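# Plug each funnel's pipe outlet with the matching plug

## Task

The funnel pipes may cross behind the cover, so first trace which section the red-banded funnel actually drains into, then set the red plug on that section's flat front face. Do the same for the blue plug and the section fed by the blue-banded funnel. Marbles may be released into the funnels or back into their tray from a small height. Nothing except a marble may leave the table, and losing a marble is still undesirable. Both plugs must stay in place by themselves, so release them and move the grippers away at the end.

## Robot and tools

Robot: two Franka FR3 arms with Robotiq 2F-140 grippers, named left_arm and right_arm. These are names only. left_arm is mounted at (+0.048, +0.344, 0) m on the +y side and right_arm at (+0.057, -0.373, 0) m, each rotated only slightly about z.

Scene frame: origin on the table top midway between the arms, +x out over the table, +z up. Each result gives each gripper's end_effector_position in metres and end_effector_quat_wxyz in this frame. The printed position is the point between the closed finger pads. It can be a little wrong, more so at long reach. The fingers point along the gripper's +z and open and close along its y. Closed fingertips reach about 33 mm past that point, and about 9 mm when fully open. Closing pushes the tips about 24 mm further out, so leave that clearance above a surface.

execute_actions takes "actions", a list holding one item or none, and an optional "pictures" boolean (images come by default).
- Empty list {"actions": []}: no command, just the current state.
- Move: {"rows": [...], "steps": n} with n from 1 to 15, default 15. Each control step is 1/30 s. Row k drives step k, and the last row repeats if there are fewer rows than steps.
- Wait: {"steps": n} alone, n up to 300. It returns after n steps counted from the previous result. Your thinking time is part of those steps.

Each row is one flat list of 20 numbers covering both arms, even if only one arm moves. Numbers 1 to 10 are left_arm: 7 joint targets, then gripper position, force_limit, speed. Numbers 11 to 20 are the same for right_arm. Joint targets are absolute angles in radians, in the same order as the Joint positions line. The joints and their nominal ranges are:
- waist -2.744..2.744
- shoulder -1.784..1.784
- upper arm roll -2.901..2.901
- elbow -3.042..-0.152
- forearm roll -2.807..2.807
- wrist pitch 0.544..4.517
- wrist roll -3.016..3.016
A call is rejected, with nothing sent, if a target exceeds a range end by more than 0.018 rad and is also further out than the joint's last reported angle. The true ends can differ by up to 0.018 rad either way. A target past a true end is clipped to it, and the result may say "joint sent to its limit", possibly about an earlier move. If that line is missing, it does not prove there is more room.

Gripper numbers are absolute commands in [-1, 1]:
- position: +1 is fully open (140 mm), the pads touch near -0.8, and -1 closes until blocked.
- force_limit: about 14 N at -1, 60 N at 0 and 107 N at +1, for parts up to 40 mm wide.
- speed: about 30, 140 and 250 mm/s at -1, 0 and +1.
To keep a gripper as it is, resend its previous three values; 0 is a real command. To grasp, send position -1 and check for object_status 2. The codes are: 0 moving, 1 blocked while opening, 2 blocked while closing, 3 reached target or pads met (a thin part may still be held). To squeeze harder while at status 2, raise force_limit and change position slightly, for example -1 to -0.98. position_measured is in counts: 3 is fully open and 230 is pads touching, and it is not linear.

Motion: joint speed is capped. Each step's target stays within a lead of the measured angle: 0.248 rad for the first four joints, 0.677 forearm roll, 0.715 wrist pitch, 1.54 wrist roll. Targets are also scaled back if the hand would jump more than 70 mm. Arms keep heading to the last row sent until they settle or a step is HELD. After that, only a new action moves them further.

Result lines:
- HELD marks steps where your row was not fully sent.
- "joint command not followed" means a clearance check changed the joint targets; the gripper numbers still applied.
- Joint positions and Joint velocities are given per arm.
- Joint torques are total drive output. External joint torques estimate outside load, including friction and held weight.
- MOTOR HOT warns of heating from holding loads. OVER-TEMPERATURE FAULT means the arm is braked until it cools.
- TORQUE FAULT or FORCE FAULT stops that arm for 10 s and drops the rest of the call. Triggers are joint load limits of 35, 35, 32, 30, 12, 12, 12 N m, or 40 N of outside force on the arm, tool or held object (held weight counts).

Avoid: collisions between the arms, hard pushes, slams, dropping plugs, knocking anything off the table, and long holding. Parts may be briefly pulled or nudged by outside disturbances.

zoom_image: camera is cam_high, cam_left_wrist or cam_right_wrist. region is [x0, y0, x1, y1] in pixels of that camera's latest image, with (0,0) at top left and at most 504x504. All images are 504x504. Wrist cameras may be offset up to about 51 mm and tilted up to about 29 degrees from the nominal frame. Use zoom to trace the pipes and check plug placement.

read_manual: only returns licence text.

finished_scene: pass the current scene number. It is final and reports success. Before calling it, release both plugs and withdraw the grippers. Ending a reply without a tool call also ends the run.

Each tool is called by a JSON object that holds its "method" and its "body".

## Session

{"method": "execute_actions", "body": {"actions": []}}

Scene clock: 0.00 s of 6600.00 s.
left_arm: end_effector_position=(+0.1761, +0.7529, +0.2247) position_measured=3 object_status=3 end_effector_quat_wxyz=(-0.357, -0.552, +0.695, +0.293) | right_arm: end_effector_position=(+0.1377, -0.1125, +0.3402) position_measured=3 object_status=3 end_effector_quat_wxyz=(+0.144, -0.560, +0.629, -0.520)
Joint positions: left_arm=[ 0.891  0.183 -0.091 -2.026  0.65   1.451  0.828] | right_arm=[ 1.388 -0.213  0.442 -2.287 -0.557  1.144  2.057]
Joint velocities: left_arm=[-0.001  0.     0.001  0.001 -0.001 -0.    -0.   ] | right_arm=[-0.    -0.     0.001 -0.001  0.    -0.     0.001]
Joint torques (N m, as the joint torque sensors report them, + toward a larger angle): no reading
External joint torques (N m, as the arm's controller estimates them; a push from outside toward a larger angle lowers the number): no reading

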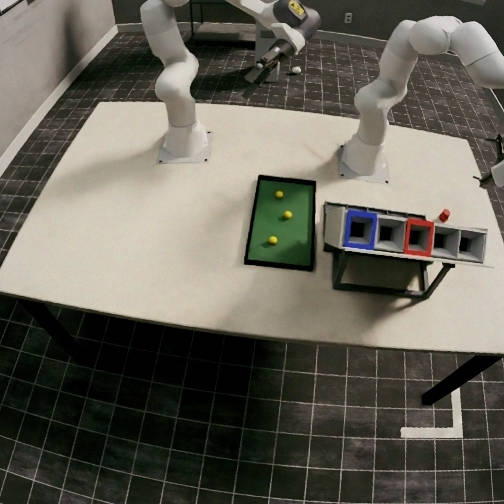

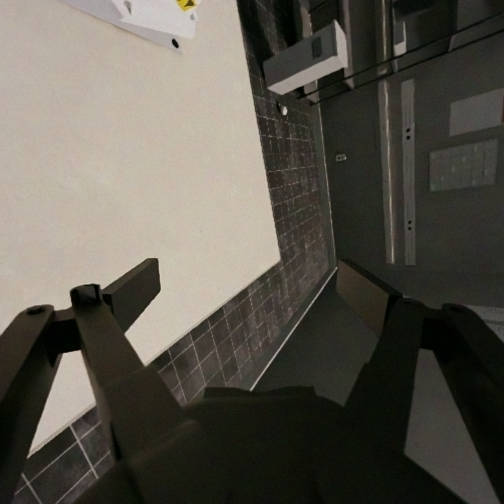

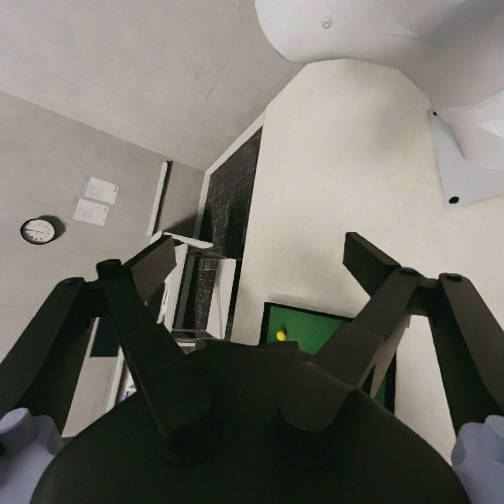

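{"method": "execute_actions", "body": {"actions": [{"rows":[[0.891,-0.65,0,-2.5,0,1.85,1.2,0,-1,0,0,-0.5,0,-2.2,0,1.7,1.5,1,0,0]],"steps":15}], "pictures": false}}

{"method": "execute_actions", "body": {"actions": [{"steps":12}], "pictures": false}}

{"method": "execute_actions", "body": {"actions": [{"rows":[[-0.6,-0.6,0,-2.65,0,2.05,0.9,0,-1,0,0,-0.5,0,-2.2,0,1.7,1.5,1,0,0]],"steps":15}], "pictures": false}}

{"method": "execute_actions", "body": {"actions": [{"steps":10}], "pictures": false}}

{"method": "execute_actions", "body": {"actions": [{"rows":[[-0.713,-0.226,0,-2.575,0,2.349,0.848,0,-1,0,0,-0.5,0,-2.2,0,1.7,1.5,1,0,0]],"steps":15}], "pictures": false}}

{"method": "execute_actions", "body": {"actions": [{"steps":12}]}}

Scene clock: 6.33 s of 6600.00 s.
left_arm: end_effector_position=(+0.2601, +0.6152, +0.2800) position_measured=108 object_status=0 end_effector_quat_wxyz=(-0.036, -0.624, +0.780, +0.009) | right_arm: end_effector_position=(+0.3468, -0.1305, +0.3555) position_measured=3 object_status=3 end_effector_quat_wxyz=(-0.028, -0.304, +0.952, -0.037)
Joint positions: left_arm=[ 0.891 -0.61  -0.002 -2.484  0.032  1.807  1.091] | right_arm=[ 0.583 -0.491  0.012 -2.199 -0.04   1.627  1.685]
Joint velocities: left_arm=[-0.001 -0.874  0.009  0.028 -0.237  0.3    0.349] | right_arm=[-1.716 -0.041 -0.205  0.001  0.189  0.325 -0.45 ]
Joint torques (N m, as the joint torque sensors report them, + toward a larger angle): left_arm=[ 0.27  9.19  0.68 15.38 -0.28  1.21  0.45] | right_arm=[  5.59 -16.93   5.5   22.02   2.29   2.35  -0.13]
External joint torques (N m, as the arm's controller estimates them; a push from outside toward a larger angle lowers the number): left_arm=[ 0.34 -0.11  1.32  2.48 -1.15  0.24  0.47] | right_arm=[-1.57 -1.27 -0.71 -1.11  0.9   0.64 -0.13]
Steps of this call (steps 1 to 90: nothing new was sent; then 2.83 s passed at rest; steps 91 to 105: all 15 steps of this action). Readings (joint positions | what the end effector reports):
91: left_arm=[0.889 0.163 -0.082 -2.052 0.599 1.480 0.842] | right_arm=[1.364 -0.240 0.419 -2.286 -0.479 1.202 2.024] | left_arm position_measured=3 object_status=0 | right_arm position_measured=3 object_status=3
92: left_arm=[0.888 0.132 -0.072 -2.089 0.536 1.509 0.858] | right_arm=[1.320 -0.283 0.375 -2.274 -0.402 1.260 1.989] | left_arm position_measured=10 object_status=0 | right_arm position_measured=3 object_status=3
94: left_arm=[0.889 0.055 -0.051 -2.172 0.413 1.569 0.893] | right_arm=[1.222 -0.365 0.276 -2.242 -0.287 1.358 1.927] | left_arm position_measured=25 object_status=0 | right_arm position_measured=3 object_status=3
98: left_arm=[0.890 -0.186 -0.014 -2.403 0.174 1.698 0.983] | right_arm=[1.012 -0.452 0.107 -2.206 -0.148 1.494 1.824] | left_arm position_measured=55 object_status=0 | right_arm position_measured=3 object_status=3
105: the state above

Scene clock: 6.73 s of 6600.00 s.
left_arm: end_effector_position=(+0.2716, +0.6169, +0.2898) position_measured=129 object_status=3 end_effector_quat_wxyz=(-0.003, -0.597, +0.802, +0.002) | right_arm: end_effector_position=(+0.4509, -0.3200, +0.3621) position_measured=3 object_status=3 end_effector_quat_wxyz=(-0.006, -0.075, +0.997, -0.002)
Joint positions: left_arm=[ 0.891 -0.65  -0.002 -2.499  0.005  1.844  1.168] | right_arm=[ 0.013 -0.497 -0.01  -2.199 -0.008  1.689  1.563]
Joint velocities: left_arm=[-0.    -0.     0.001 -0.002 -0.008  0.02   0.094] | right_arm=[-0.213 -0.019  0.011  0.     0.029  0.05  -0.195]
Joint torques (N m, as the joint torque sensors report them, + toward a larger angle): left_arm=[ 0.66 -8.66  0.07 25.87 -0.24  2.86  0.39] | right_arm=[  1.89 -14.35   7.12  22.48   1.99   3.08  -0.05]
External joint torques (N m, as the arm's controller estimates them; a push from outside toward a larger angle lowers the number): left_arm=[ 0.68  1.01  0.62  1.51 -1.03  0.45  0.4 ] | right_arm=[-1.75 -0.03  2.4  -1.41  0.8   0.73 -0.06]
Steps of this call (steps 1 to 12: the robot went on to your last target). Readings (joint positions | what the end effector reports):
1: left_arm=[0.891 -0.632 -0.002 -2.483 0.026 1.815 1.102] | right_arm=[0.521 -0.492 0.009 -2.199 -0.033 1.637 1.671] | left_arm position_measured=116 object_status=0 | right_arm position_measured=3 object_status=3
2: left_arm=[0.891 -0.644 -0.002 -2.484 0.020 1.822 1.112] | right_arm=[0.460 -0.493 0.007 -2.199 -0.028 1.646 1.658] | left_arm position_measured=123 object_status=0 | right_arm position_measured=3 object_status=3
4: left_arm=[0.891 -0.650 -0.002 -2.489 0.014 1.831 1.129] | right_arm=[0.339 -0.493 0.004 -2.199 -0.020 1.660 1.635] | left_arm position_measured=129 object_status=0 | right_arm position_measured=3 object_status=3
8: left_arm=[0.891 -0.650 -0.002 -2.497 0.007 1.840 1.153] | right_arm=[0.106 -0.494 -0.000 -2.199 -0.011 1.678 1.596] | left_arm position_measured=129 object_status=0 | right_arm position_measured=3 object_status=3
12: the state above

Scene clock: 7.23 s of 6600.00 s.
left_arm: end_effector_position=(+0.3978, +0.3522, +0.2183) position_measured=129 object_status=3 end_effector_quat_wxyz=(-0.009, -0.298, +0.955, +0.004) | right_arm: end_effector_position=(+0.4534, -0.3201, +0.3632) position_measured=3 object_status=3 end_effector_quat_wxyz=(-0.002, -0.096, +0.995, -0.001)
Joint positions: left_arm=[ 0.03  -0.601  0.001 -2.645  0.004  2.024  0.985] | right_arm=[ 0.002 -0.498 -0.003 -2.199 -0.003  1.697  1.515]
Joint velocities: left_arm=[-1.737  0.001 -0.094 -0.006 -0.005  0.115 -0.204] | right_arm=[-0.     0.     0.    -0.002  0.002  0.002 -0.037]
Joint torques (N m, as the joint torque sensors report them, + toward a larger angle): left_arm=[ 5.25 -8.74  3.77 23.98  0.02  2.25 -0.01] | right_arm=[ -1.1  -15.12   2.67  22.71   1.51   3.11   0.02]
External joint torques (N m, as the arm's controller estimates them; a push from outside toward a larger angle lowers the number): left_arm=[-2.37  2.54 -0.22  1.01 -0.79  0.19 -0.02] | right_arm=[-1.14 -0.72  3.02 -1.32  0.7   0.71  0.02]
Steps of this call (steps 1 to 15: all 15 steps of this action). Readings (joint positions | what the end effector reports):
1: left_arm=[0.855 -0.651 0.010 -2.515 0.007 1.868 1.153] | right_arm=[0.008 -0.498 -0.009 -2.199 -0.007 1.691 1.557] | left_arm position_measured=129 object_status=3 | right_arm position_measured=3 object_status=3
2: left_arm=[0.809 -0.645 0.011 -2.539 0.006 1.889 1.137] | right_arm=[0.005 -0.498 -0.008 -2.199 -0.007 1.692 1.551] | left_arm position_measured=129 object_status=3 | right_arm position_measured=3 object_status=3
4: left_arm=[0.704 -0.627 0.009 -2.583 0.006 1.924 1.106] | right_arm=[0.003 -0.498 -0.005 -2.199 -0.005 1.694 1.542] | left_arm position_measured=129 object_status=3 | right_arm position_measured=3 object_status=3
8: left_arm=[0.466 -0.604 0.005 -2.632 0.005 1.977 1.050] | right_arm=[0.002 -0.498 -0.003 -2.199 -0.004 1.696 1.529] | left_arm position_measured=129 object_status=3 | right_arm position_measured=3 object_status=3
15: the state above

Scene clock: 7.57 s of 6600.00 s.
left_arm: end_effector_position=(+0.3493, +0.1546, +0.2194) position_measured=129 object_status=3 end_effector_quat_wxyz=(+0.002, -0.034, +0.999, +0.003) | right_arm: end_effector_position=(+0.4535, -0.3200, +0.3632) position_measured=3 object_status=3 end_effector_quat_wxyz=(-0.002, -0.099, +0.995, -0.001)
Joint positions: left_arm=[-0.548 -0.601 -0.008 -2.647  0.003  2.045  0.936] | right_arm=[ 0.002 -0.498 -0.002 -2.199 -0.003  1.697  1.508]
Joint velocities: left_arm=[-0.774  0.002 -0.062 -0.009 -0.003  0.023 -0.107] | right_arm=[-0.001 -0.001  0.    -0.001  0.001 -0.    -0.011]
Joint torques (N m, as the joint torque sensors report them, + toward a larger angle): left_arm=[ 6.22 -9.91  7.66 25.65 -0.05  2.8  -0.11] | right_arm=[ -1.62 -15.59   2.3   22.58   1.59   3.12  -0.07]
External joint torques (N m, as the arm's controller estimates them; a push from outside toward a larger angle lowers the number): left_arm=[-2.6   1.09 -0.29  2.36 -1.11  0.52 -0.11] | right_arm=[-1.58 -0.99  2.77 -1.59  0.79  0.71 -0.07]
Steps of this call (steps 1 to 10: the robot went on to your last target). Readings (joint positions | what the end effector reports):
1: left_arm=[-0.032 -0.601 0.000 -2.646 0.004 2.028 0.978] | right_arm=[0.002 -0.498 -0.003 -2.199 -0.003 1.697 1.514] | left_arm position_measured=129 object_status=3 | right_arm position_measured=3 object_status=3
2: left_arm=[-0.095 -0.601 0.000 -2.646 0.004 2.031 0.972] | right_arm=[0.002 -0.498 -0.003 -2.199 -0.003 1.697 1.513] | left_arm position_measured=129 object_status=3 | right_arm position_measured=3 object_status=3
4: left_arm=[-0.220 -0.601 0.000 -2.646 0.004 2.036 0.962] | right_arm=[0.002 -0.498 -0.003 -2.199 -0.003 1.697 1.511] | left_arm position_measured=129 object_status=3 | right_arm position_measured=3 object_status=3
8: left_arm=[-0.469 -0.601 -0.000 -2.646 0.004 2.042 0.944] | right_arm=[0.002 -0.498 -0.002 -2.199 -0.003 1.697 1.509] | left_arm position_measured=129 object_status=3 | right_arm position_measured=3 object_status=3
10: the state above

Scene clock: 8.07 s of 6600.00 s.
left_arm: end_effector_position=(+0.3635, +0.0664, +0.1275) position_measured=129 object_status=3 end_effector_quat_wxyz=(-0.009, +0.013, +1.000, +0.009) | right_arm: end_effector_position=(+0.4535, -0.3200, +0.3632) position_measured=3 object_status=3 end_effector_quat_wxyz=(-0.002, -0.101, +0.995, -0.001)
Joint positions: left_arm=[-0.711 -0.227 -0.002 -2.577  0.003  2.326  0.871] | right_arm=[ 0.002 -0.498 -0.002 -2.199 -0.003  1.697  1.505]
Joint velocities: left_arm=[-0.003  0.001  0.005  0.02  -0.001  0.131 -0.063] | right_arm=[-0.001 -0.001  0.     0.     0.001 -0.001 -0.003]
Joint torques (N m, as the joint torque sensors report them, + toward a larger angle): left_arm=[ -2.09 -20.4    0.66  23.14  -0.27   2.58  -0.04] | right_arm=[ -1.49 -14.95   2.06  22.49   1.47   3.12   0.04]
External joint torques (N m, as the arm's controller estimates them; a push from outside toward a larger angle lowers the number): left_arm=[-2.05  0.6   0.9   2.17 -0.82  0.33 -0.04] | right_arm=[-1.46 -0.48  2.49 -1.61  0.67  0.71  0.04]
Steps of this call (steps 1 to 15: all 15 steps of this action). Readings (joint positions | what the end effector reports):
1: left_arm=[-0.578 -0.575 -0.006 -2.634 0.003 2.071 0.932] | right_arm=[0.002 -0.498 -0.002 -2.199 -0.003 1.697 1.507] | left_arm position_measured=129 object_status=3 | right_arm position_measured=3 object_status=3
2: left_arm=[-0.606 -0.529 -0.005 -2.616 0.003 2.106 0.926] | right_arm=[0.002 -0.498 -0.002 -2.199 -0.003 1.697 1.507] | left_arm position_measured=129 object_status=3 | right_arm position_measured=3 object_status=3
4: left_arm=[-0.653 -0.418 -0.004 -2.589 0.003 2.171 0.915] | right_arm=[0.002 -0.498 -0.002 -2.199 -0.003 1.697 1.507] | left_arm position_measured=129 object_status=3 | right_arm position_measured=3 object_status=3
8: left_arm=[-0.702 -0.249 -0.004 -2.584 0.003 2.265 0.893] | right_arm=[0.002 -0.498 -0.002 -2.199 -0.003 1.697 1.506] | left_arm position_measured=129 object_status=3 | right_arm position_measured=3 object_status=3
15: the state above

Scene clock: 8.47 s of 6600.00 s.
left_arm: end_effector_position=(+0.3684, +0.0622, +0.1295) position_measured=129 object_status=3 end_effector_quat_wxyz=(-0.001, +0.005, +1.000, +0.003) | right_arm: end_effector_position=(+0.4535, -0.3200, +0.3632) position_measured=3 object_status=3 end_effector_quat_wxyz=(-0.002, -0.101, +0.995, -0.001)
Joint positions: left_arm=[-0.711 -0.227 -0.002 -2.576  0.003  2.344  0.857] | right_arm=[ 0.001 -0.498 -0.002 -2.199 -0.003  1.697  1.504]
Joint velocities: left_arm=[-0.001 -0.     0.001  0.002  0.001  0.012 -0.016] | right_arm=[-0.001 -0.002 -0.     0.    -0.001 -0.    -0.   ]
Joint torques (N m, as the joint torque sensors report them, + toward a larger angle): left_arm=[ -1.28 -21.     0.37  24.08  -0.24   2.84  -0.12] | right_arm=[ -0.76 -14.81   2.29  22.89   1.48   3.04   0.01]
External joint torques (N m, as the arm's controller estimates them; a push from outside toward a larger angle lowers the number): left_arm=[-1.31  0.48  0.52  2.43 -0.8   0.4  -0.12] | right_arm=[-0.73 -0.1   2.73 -1.38  0.67  0.61  0.01]
Steps of this call (steps 1 to 12: the robot went on to your last target). Readings (joint positions | what the end effector reports):
1: left_arm=[-0.711 -0.227 -0.002 -2.577 0.003 2.329 0.869] | right_arm=[0.002 -0.498 -0.002 -2.199 -0.003 1.697 1.505] | left_arm position_measured=129 object_status=3 | right_arm position_measured=3 object_status=3
2: left_arm=[-0.711 -0.227 -0.002 -2.576 0.003 2.333 0.867] | right_arm=[0.002 -0.498 -0.002 -2.199 -0.003 1.697 1.505] | left_arm position_measured=129 object_status=3 | right_arm position_measured=3 object_status=3
4: left_arm=[-0.711 -0.227 -0.002 -2.576 0.003 2.337 0.864] | right_arm=[0.002 -0.498 -0.002 -2.199 -0.003 1.697 1.505] | left_arm position_measured=129 object_status=3 | right_arm position_measured=3 object_status=3
8: left_arm=[-0.711 -0.227 -0.002 -2.576 0.003 2.342 0.860] | right_arm=[0.001 -0.498 -0.002 -2.199 -0.003 1.697 1.504] | left_arm position_measured=129 object_status=3 | right_arm position_measured=3 object_status=3
12: the state above

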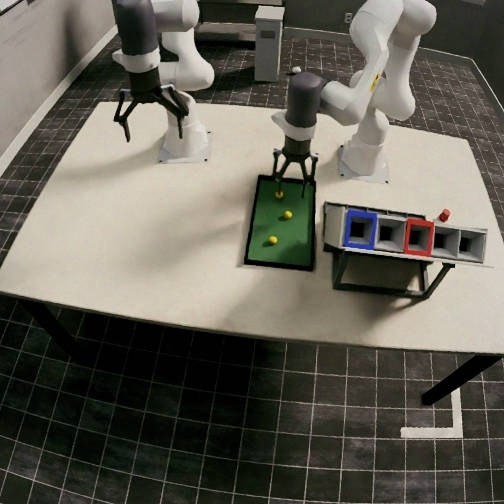

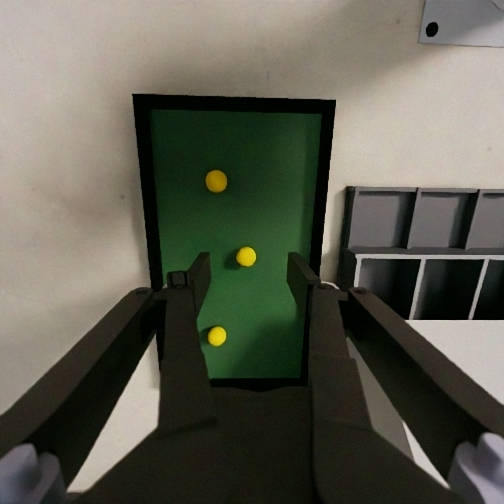

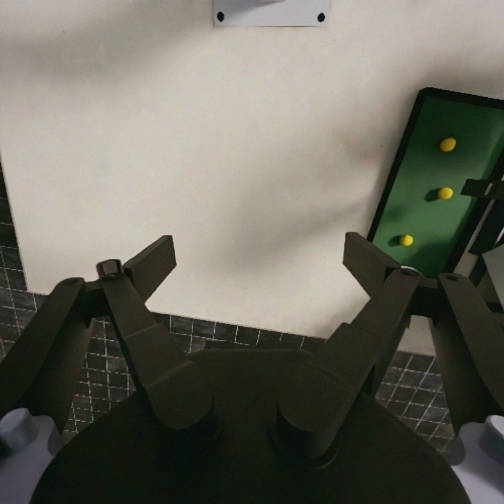

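{"method": "execute_actions", "body": {"actions": [{"rows":[[-0.699,-0.19,0,-2.575,0,2.42,0.862,0,-1,0,0,-0.5,0,-2.2,0,1.7,1.5,1,0,0],[-0.699,-0.16,0,-2.58,0,2.48,0.862,0,-1,0,0,-0.5,0,-2.2,0,1.7,1.5,1,0,0],[-0.699,-0.13,0,-2.585,0,2.54,0.862,0,-1,0,0,-0.5,0,-2.2,0,1.7,1.5,1,0,0],[-0.699,-0.1,0,-2.59,0,2.58,0.862,0,-1,0,0,-0.5,0,-2.2,0,1.7,1.5,1,0,0],[-0.699,-0.075,0,-2.596,0,2.599,0.862,0,-1,0,0,-0.5,0,-2.2,0,1.7,1.5,1,0,0],[-0.699,-0.05,0,-2.602,0,2.599,0.862,0,-1,0,0,-0.5,0,-2.2,0,1.7,1.5,1,0,0],[-0.699,-0.03,0,-2.606,0,2.599,0.862,0,-1,0,0,-0.5,0,-2.2,0,1.7,1.5,1,0,0],[-0.699,-0.011,0,-2.61,0,2.599,0.862,0,-1,0,0,-0.5,0,-2.2,0,1.7,1.5,1,0,0]],"steps":15}], "pictures": false}}

{"method": "execute_actions", "body": {"actions": [{"steps":8}], "pictures": false}}

{"method": "execute_actions", "body": {"actions": [{"rows":[[-0.699,-0.011,0,-2.61,0,2.599,0.862,-1,-1,0,0,-0.5,0,-2.2,0,1.7,1.5,1,0,0]],"steps":14}], "pictures": false}}

{"method": "execute_actions", "body": {"actions": [{"rows":[[-0.652,-0.474,0,-2.035,0,1.561,1.0,-1,-1,0,0,-0.5,0,-2.2,0,1.7,1.5,1,0,0]],"steps":15}], "pictures": false}}

{"method": "execute_actions", "body": {"actions": [{"rows":[[-0.35,-0.3,0,-1.8,0,1.5,1.3,-1,-1,0,0,-0.5,0,-2.2,0,1.7,1.5,1,0,0]],"steps":10}], "pictures": false}}

{"method": "execute_actions", "body": {"actions": [{"rows":[[-0.175,0.2,0,-1.27,0,1.5,1.386,-1,-1,0,0,-0.5,0,-2.2,0,1.7,1.5,1,0,0]],"steps":14}], "pictures": false}}

{"method": "execute_actions", "body": {"actions": [{"rows":[[-0.175,0.24,0,-1.24,0,1.516,1.386,-1,-1,0,0,-0.5,0,-2.2,0,1.7,1.5,1,0,0],[-0.175,0.27,0,-1.212,0,1.516,1.386,-1,-1,0,0,-0.5,0,-2.2,0,1.7,1.5,1,0,0],[-0.175,0.29,0,-1.212,0,1.516,1.386,-1,-1,0,0,-0.5,0,-2.2,0,1.7,1.5,1,0,0],[-0.175,0.304,0,-1.212,0,1.516,1.386,-1,-1,0,0,-0.5,0,-2.2,0,1.7,1.5,1,0,0]],"steps":13}]}}

Scene clock: 21.03 s of 6600.00 s.
left_arm: end_effector_position=(+0.3715, +0.0647, +0.0428) position_measured=129 object_status=3 end_effector_quat_wxyz=(-0.008, +0.001, +1.000, +0.008) | right_arm: end_effector_position=(+0.4535, -0.3200, +0.3633) position_measured=3 object_status=3 end_effector_quat_wxyz=(-0.002, -0.101, +0.995, -0.001)
Joint positions: left_arm=[-0.701 -0.012 -0.001 -2.612  0.003  2.577  0.857] | right_arm=[ 0.001 -0.498 -0.002 -2.199 -0.003  1.697  1.504]
Joint velocities: left_arm=[ 0.001 -0.001 -0.001  0.011  0.001  0.12   0.004] | right_arm=[-0.001  0.001  0.     0.001 -0.     0.    -0.001]
Joint torques (N m, as the joint torque sensors report them, + toward a larger angle): left_arm=[  1.74 -25.32   0.64  21.6   -0.4    2.66   0.3 ] | right_arm=[ -0.52 -15.79   1.89  22.19   1.48   3.08  -0.09]
External joint torques (N m, as the arm's controller estimates them; a push from outside toward a larger angle lowers the number): left_arm=[ 1.77  0.39  0.68  3.47 -0.81  0.34  0.3 ] | right_arm=[-0.53 -1.3   2.29 -1.97  0.67  0.66 -0.09]
Steps of this call (steps 1 to 30: the robot went on to your last target; steps 31 to 90: nothing new was sent; then 9.07 s passed at rest; steps 91 to 105: all 15 steps of this action). Readings (joint positions | what the end effector reports):
91: left_arm=[-0.709 -0.221 -0.002 -2.575 0.003 2.358 0.852] | right_arm=[0.001 -0.498 -0.002 -2.199 -0.003 1.697 1.504] | left_arm position_measured=129 object_status=3 | right_arm position_measured=3 object_status=3
92: left_arm=[-0.706 -0.208 -0.002 -2.574 0.003 2.380 0.853] | right_arm=[0.001 -0.498 -0.002 -2.199 -0.003 1.697 1.504] | left_arm position_measured=129 object_status=3 | right_arm position_measured=3 object_status=3
94: left_arm=[-0.703 -0.163 -0.001 -2.576 0.003 2.439 0.854] | right_arm=[0.001 -0.498 -0.002 -2.199 -0.003 1.697 1.504] | left_arm position_measured=129 object_status=3 | right_arm position_measured=3 object_status=3
98: left_arm=[-0.701 -0.060 -0.001 -2.597 0.003 2.526 0.855] | right_arm=[0.001 -0.498 -0.002 -2.199 -0.003 1.697 1.504] | left_arm position_measured=129 object_status=3 | right_arm position_measured=3 object_status=3
105: the state above

Scene clock: 21.30 s of 6600.00 s.
left_arm: end_effector_position=(+0.3758, +0.0611, +0.0444) position_measured=129 object_status=3 end_effector_quat_wxyz=(-0.002, +0.001, +1.000, +0.003) | right_arm: end_effector_position=(+0.4535, -0.3200, +0.3633) position_measured=3 object_status=3 end_effector_quat_wxyz=(-0.002, -0.101, +0.995, -0.001)
Joint positions: left_arm=[-0.701 -0.012 -0.001 -2.611  0.003  2.592  0.858] | right_arm=[ 0.001 -0.498 -0.002 -2.199 -0.003  1.697  1.504]
Joint velocities: left_arm=[ 0.    -0.     0.     0.001 -0.001  0.024  0.001] | right_arm=[-0.     0.001 -0.001 -0.    -0.001  0.001  0.001]
Joint torques (N m, as the joint torque sensors report them, + toward a larger angle): left_arm=[  1.35 -25.06   1.1   21.03  -0.33   2.76   0.5 ] | right_arm=[ -0.92 -15.29   2.64  23.18   1.49   3.08  -0.1 ]
External joint torques (N m, as the arm's controller estimates them; a push from outside toward a larger angle lowers the number): left_arm=[ 1.28  0.72  1.04  2.63 -0.73  0.34  0.5 ] | right_arm=[-0.88 -0.9   3.09 -0.91  0.69  0.67 -0.1 ]
Steps of this call (steps 1 to 8: the robot went on to your last target). Readings (joint positions | what the end effector reports):
1: left_arm=[-0.701 -0.012 -0.001 -2.612 0.003 2.580 0.857] | right_arm=[0.001 -0.498 -0.002 -2.199 -0.003 1.697 1.504] | left_arm position_measured=129 object_status=3 | right_arm position_measured=3 object_status=3
2: left_arm=[-0.701 -0.012 -0.001 -2.612 0.003 2.583 0.857] | right_arm=[0.001 -0.498 -0.002 -2.199 -0.003 1.697 1.504] | left_arm position_measured=129 object_status=3 | right_arm position_measured=3 object_status=3
4: left_arm=[-0.701 -0.012 -0.001 -2.611 0.003 2.588 0.857] | right_arm=[0.001 -0.498 -0.002 -2.199 -0.003 1.697 1.504] | left_arm position_measured=129 object_status=3 | right_arm position_measured=3 object_status=3
8: the state above

Scene clock: 21.77 s of 6600.00 s.
left_arm: end_effector_position=(+0.3767, +0.0603, +0.0447) position_measured=195 object_status=0 end_effector_quat_wxyz=(-0.001, +0.001, +1.000, +0.002) | right_arm: end_effector_position=(+0.4535, -0.3200, +0.3633) position_measured=3 object_status=3 end_effector_quat_wxyz=(-0.002, -0.101, +0.995, -0.001)
Joint positions: left_arm=[-0.701 -0.012 -0.001 -2.611  0.003  2.596  0.858] | right_arm=[ 0.001 -0.498 -0.002 -2.199 -0.003  1.697  1.504]
Joint velocities: left_arm=[-0.001 -0.     0.    -0.001 -0.     0.002  0.   ] | right_arm=[ 0.    -0.001 -0.     0.001  0.001 -0.     0.001]
Joint torques (N m, as the joint torque sensors report them, + toward a larger angle): left_arm=[  1.74 -25.     0.35  20.74  -0.36   2.84   0.39] | right_arm=[ -0.46 -15.04   1.52  23.1    1.38   3.06  -0.05]
External joint torques (N m, as the arm's controller estimates them; a push from outside toward a larger angle lowers the number): left_arm=[ 1.73  0.83  0.34  2.31 -0.77  0.39  0.39] | right_arm=[-0.42 -0.55  1.98 -1.04  0.58  0.65 -0.05]
Steps of this call (steps 1 to 14: all 14 steps of this action). Readings (joint positions | what the end effector reports):
1: left_arm=[-0.701 -0.012 -0.001 -2.611 0.003 2.593 0.858] | right_arm=[0.001 -0.498 -0.002 -2.199 -0.003 1.697 1.504] | left_arm position_measured=129 object_status=0 | right_arm position_measured=3 object_status=3
2: left_arm=[-0.701 -0.012 -0.001 -2.611 0.003 2.594 0.858] | right_arm=[0.001 -0.498 -0.002 -2.199 -0.003 1.697 1.504] | left_arm position_measured=135 object_status=0 | right_arm position_measured=3 object_status=3
4: left_arm=[-0.701 -0.012 -0.001 -2.611 0.003 2.595 0.858] | right_arm=[0.001 -0.498 -0.002 -2.199 -0.003 1.697 1.504] | left_arm position_measured=150 object_status=0 | right_arm position_measured=3 object_status=3
8: left_arm=[-0.701 -0.012 -0.001 -2.611 0.003 2.596 0.858] | right_arm=[0.001 -0.498 -0.002 -2.199 -0.003 1.697 1.504] | left_arm position_measured=181 object_status=0 | right_arm position_measured=3 object_status=3
14: the state above

Scene clock: 22.27 s of 6600.00 s.
left_arm: end_effector_position=(+0.4242, +0.0452, +0.3707) position_measured=195 object_status=2 end_effector_quat_wxyz=(+0.062, +0.014, +0.997, -0.045) | right_arm: end_effector_position=(+0.4535, -0.3200, +0.3633) position_measured=3 object_status=3 end_effector_quat_wxyz=(-0.002, -0.101, +0.995, -0.001)
Joint positions: left_arm=[-0.661 -0.401 -0.002 -2.142  0.003  1.895  0.925] | right_arm=[ 0.001 -0.498 -0.002 -2.199 -0.003  1.697  1.504]
Joint velocities: left_arm=[ 0.04  -0.611  0.     0.874 -0.    -1.179  0.143] | right_arm=[ 0.    -0.002 -0.001  0.    -0.001 -0.001 -0.001]
Joint torques (N m, as the joint torque sensors report them, + toward a larger angle): left_arm=[  0.98 -12.92   0.59  20.39   0.22   1.35   0.37] | right_arm=[ -0.68 -15.38   1.46  22.78   1.54   3.03  -0.02]
External joint torques (N m, as the arm's controller estimates them; a push from outside toward a larger angle lowers the number): left_arm=[ 1.13 -1.52  0.87  3.18 -0.51 -0.6   0.37] | right_arm=[-0.62 -0.79  1.93 -1.43  0.74  0.61 -0.02]
Steps of this call (steps 1 to 15: all 15 steps of this action). Readings (joint positions | what the end effector reports):
1: left_arm=[-0.697 -0.024 -0.003 -2.593 0.003 2.536 0.864] | right_arm=[0.001 -0.498 -0.002 -2.199 -0.003 1.697 1.504] | left_arm position_measured=195 object_status=2 | right_arm position_measured=3 object_status=3
2: left_arm=[-0.691 -0.051 -0.003 -2.565 0.003 2.476 0.870] | right_arm=[0.001 -0.498 -0.002 -2.199 -0.003 1.697 1.504] | left_arm position_measured=195 object_status=2 | right_arm position_measured=3 object_status=3
4: left_arm=[-0.682 -0.114 -0.002 -2.499 0.003 2.368 0.880] | right_arm=[0.001 -0.498 -0.002 -2.199 -0.003 1.697 1.504] | left_arm position_measured=195 object_status=2 | right_arm position_measured=3 object_status=3
8: left_arm=[-0.671 -0.235 -0.002 -2.372 0.003 2.178 0.897] | right_arm=[0.001 -0.498 -0.002 -2.199 -0.003 1.697 1.504] | left_arm position_measured=195 object_status=2 | right_arm position_measured=3 object_status=3
15: the state above

Scene clock: 22.60 s of 6600.00 s.
left_arm: end_effector_position=(+0.4921, +0.1761, +0.4576) position_measured=195 object_status=2 end_effector_quat_wxyz=(+0.040, -0.035, +0.998, -0.018) | right_arm: end_effector_position=(+0.4535, -0.3200, +0.3633) position_measured=3 object_status=3 end_effector_quat_wxyz=(-0.002, -0.101, +0.995, -0.001)
Joint positions: left_arm=[-0.361 -0.311  0.009 -1.815  0.001  1.592  1.137] | right_arm=[ 0.001 -0.498 -0.002 -2.199 -0.003  1.697  1.504]
Joint velocities: left_arm=[ 0.215  0.074  0.019  0.196 -0.    -0.529  0.528] | right_arm=[-0.001 -0.001 -0.001  0.     0.     0.001 -0.   ]
Joint torques (N m, as the joint torque sensors report them, + toward a larger angle): left_arm=[ -4.05 -16.28  -7.15  23.67   0.41   2.09   0.44] | right_arm=[ -0.37 -15.22   1.98  22.4    1.47   3.05  -0.06]
External joint torques (N m, as the arm's controller estimates them; a push from outside toward a larger angle lowers the number): left_arm=[ 1.8   2.43  0.25  1.93  0.45 -0.42  0.46] | right_arm=[-0.38 -0.7   2.38 -1.75  0.66  0.63 -0.06]
Steps of this call (steps 1 to 10: all 10 steps of this action). Readings (joint positions | what the end effector reports):
1: left_arm=[-0.630 -0.402 -0.014 -2.096 0.002 1.856 0.945] | right_arm=[0.001 -0.498 -0.002 -2.199 -0.003 1.697 1.504] | left_arm position_measured=195 object_status=2 | right_arm position_measured=3 object_status=3
2: left_arm=[-0.592 -0.391 -0.017 -2.049 0.001 1.824 0.964] | right_arm=[0.001 -0.498 -0.002 -2.199 -0.003 1.697 1.504] | left_arm position_measured=195 object_status=2 | right_arm position_measured=3 object_status=3
4: left_arm=[-0.514 -0.364 -0.015 -1.963 0.001 1.764 1.002] | right_arm=[0.001 -0.498 -0.002 -2.199 -0.003 1.697 1.504] | left_arm position_measured=195 object_status=2 | right_arm position_measured=3 object_status=3
8: left_arm=[-0.385 -0.318 0.003 -1.835 0.001 1.634 1.098] | right_arm=[0.001 -0.498 -0.002 -2.199 -0.003 1.697 1.504] | left_arm position_measured=195 object_status=2 | right_arm position_measured=3 object_status=3
10: the state above

Scene clock: 23.07 s of 6600.00 s.
left_arm: end_effector_position=(+0.6527, +0.2314, +0.4192) position_measured=195 object_status=2 end_effector_quat_wxyz=(+0.007, -0.033, +0.999, -0.001) | right_arm: end_effector_position=(+0.4535, -0.3200, +0.3633) position_measured=3 object_status=3 end_effector_quat_wxyz=(-0.002, -0.101, +0.995, -0.001)
Joint positions: left_arm=[-0.177  0.209  0.003 -1.286 -0.     1.509  1.321] | right_arm=[ 0.001 -0.498 -0.002 -2.199 -0.003  1.697  1.504]
Joint velocities: left_arm=[-0.001 -0.007 -0.012  0.142  0.001 -0.049  0.203] | right_arm=[ 0.    -0.    -0.001 -0.    -0.001 -0.001 -0.   ]
Joint torques (N m, as the joint torque sensors report them, + toward a larger angle): left_arm=[  0.62 -42.68  -0.65  27.61   0.72   2.28   0.31] | right_arm=[ -1.32 -16.01   2.91  22.61   1.42   3.08   0.04]
External joint torques (N m, as the arm's controller estimates them; a push from outside toward a larger angle lowers the number): left_arm=[ 0.49  0.42 -1.15  2.93 -0.16 -0.36  0.31] | right_arm=[-1.31 -1.53  3.34 -1.48  0.61  0.68  0.04]
Steps of this call (steps 1 to 14: all 14 steps of this action). Readings (joint positions | what the end effector reports):
1: left_arm=[-0.330 -0.278 -0.003 -1.765 -0.000 1.568 1.154] | right_arm=[0.001 -0.498 -0.002 -2.199 -0.003 1.697 1.504] | left_arm position_measured=195 object_status=2 | right_arm position_measured=3 object_status=3
2: left_arm=[-0.298 -0.229 -0.006 -1.703 -0.000 1.562 1.171] | right_arm=[0.001 -0.498 -0.002 -2.199 -0.003 1.697 1.504] | left_arm position_measured=195 object_status=2 | right_arm position_measured=3 object_status=3
4: left_arm=[-0.244 -0.115 -0.004 -1.573 -0.000 1.547 1.204] | right_arm=[0.001 -0.498 -0.002 -2.199 -0.003 1.697 1.504] | left_arm position_measured=195 object_status=2 | right_arm position_measured=3 object_status=3
8: left_arm=[-0.187 0.123 0.003 -1.340 -0.000 1.529 1.264] | right_arm=[0.001 -0.498 -0.002 -2.199 -0.003 1.697 1.504] | left_arm position_measured=195 object_status=2 | right_arm position_measured=3 object_status=3
14: the state above

Scene clock: 23.50 s of 6600.00 s.
left_arm: end_effector_position=(+0.6757, +0.2263, +0.3905) position_measured=195 object_status=2 end_effector_quat_wxyz=(-0.004, -0.009, +1.000, +0.001) | right_arm: end_effector_position=(+0.4535, -0.3200, +0.3633) position_measured=3 object_status=3 end_effector_quat_wxyz=(-0.002, -0.101, +0.995, -0.001)
Joint positions: left_arm=[-0.177  0.308  0.002 -1.216 -0.     1.514  1.367] | right_arm=[ 0.001 -0.498 -0.002 -2.199 -0.003  1.697  1.504]
Joint velocities: left_arm=[ 0.    -0.006 -0.001  0.025  0.001 -0.     0.051] | right_arm=[ 0.001 -0.    -0.     0.001 -0.001  0.     0.002]
Joint torques (N m, as the joint torque sensors report them, + toward a larger angle): left_arm=[  1.11 -44.24  -0.96  26.41   0.63   2.72   0.34] | right_arm=[ -0.44 -15.25   2.38  21.94   1.49   3.05   0.02]
External joint torques (N m, as the arm's controller estimates them; a push from outside toward a larger angle lowers the number): left_arm=[ 1.05 -3.03 -1.3   3.21 -0.19  0.33  0.34] | right_arm=[-0.46 -0.74  2.77 -2.21  0.69  0.64  0.02]
Steps of this call (steps 1 to 13: all 13 steps of this action). Readings (joint positions | what the end effector reports):
1: left_arm=[-0.177 0.214 0.002 -1.272 -0.000 1.509 1.327] | right_arm=[0.001 -0.498 -0.002 -2.199 -0.003 1.697 1.504] | left_arm position_measured=195 object_status=2 | right_arm position_measured=3 object_status=3
2: left_arm=[-0.177 0.226 0.002 -1.251 -0.000 1.510 1.333] | right_arm=[0.001 -0.498 -0.002 -2.199 -0.003 1.697 1.504] | left_arm position_measured=195 object_status=2 | right_arm position_measured=3 object_status=3
4: left_arm=[-0.177 0.254 0.002 -1.224 -0.000 1.513 1.342] | right_arm=[0.001 -0.498 -0.002 -2.199 -0.003 1.697 1.504] | left_arm position_measured=195 object_status=2 | right_arm position_measured=3 object_status=3
8: left_arm=[-0.177 0.298 0.002 -1.217 -0.000 1.514 1.357] | right_arm=[0.001 -0.498 -0.002 -2.199 -0.003 1.697 1.504] | left_arm position_measured=195 object_status=2 | right_arm position_measured=3 object_status=3
13: the state above

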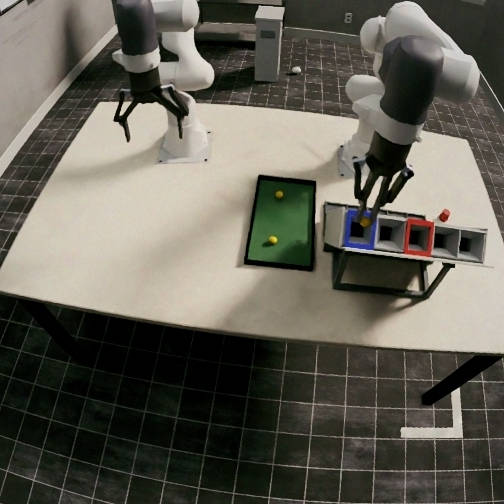

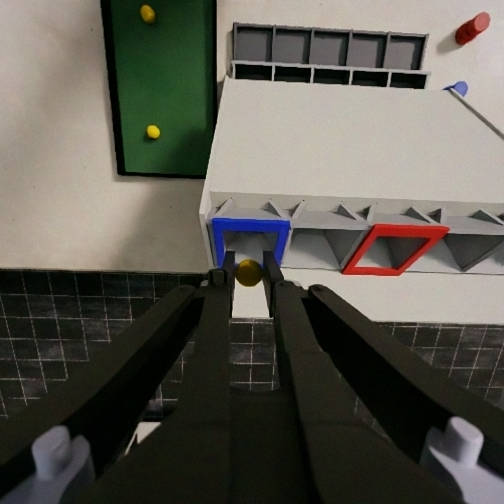

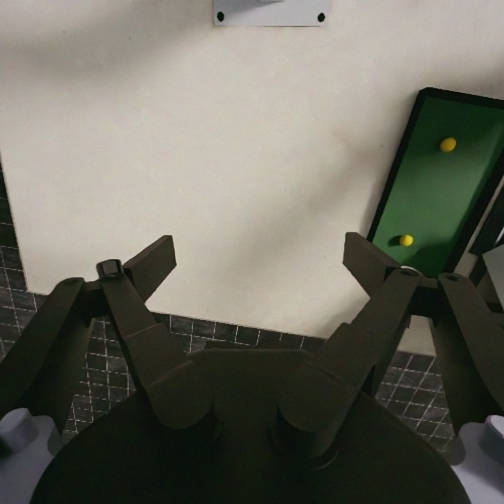

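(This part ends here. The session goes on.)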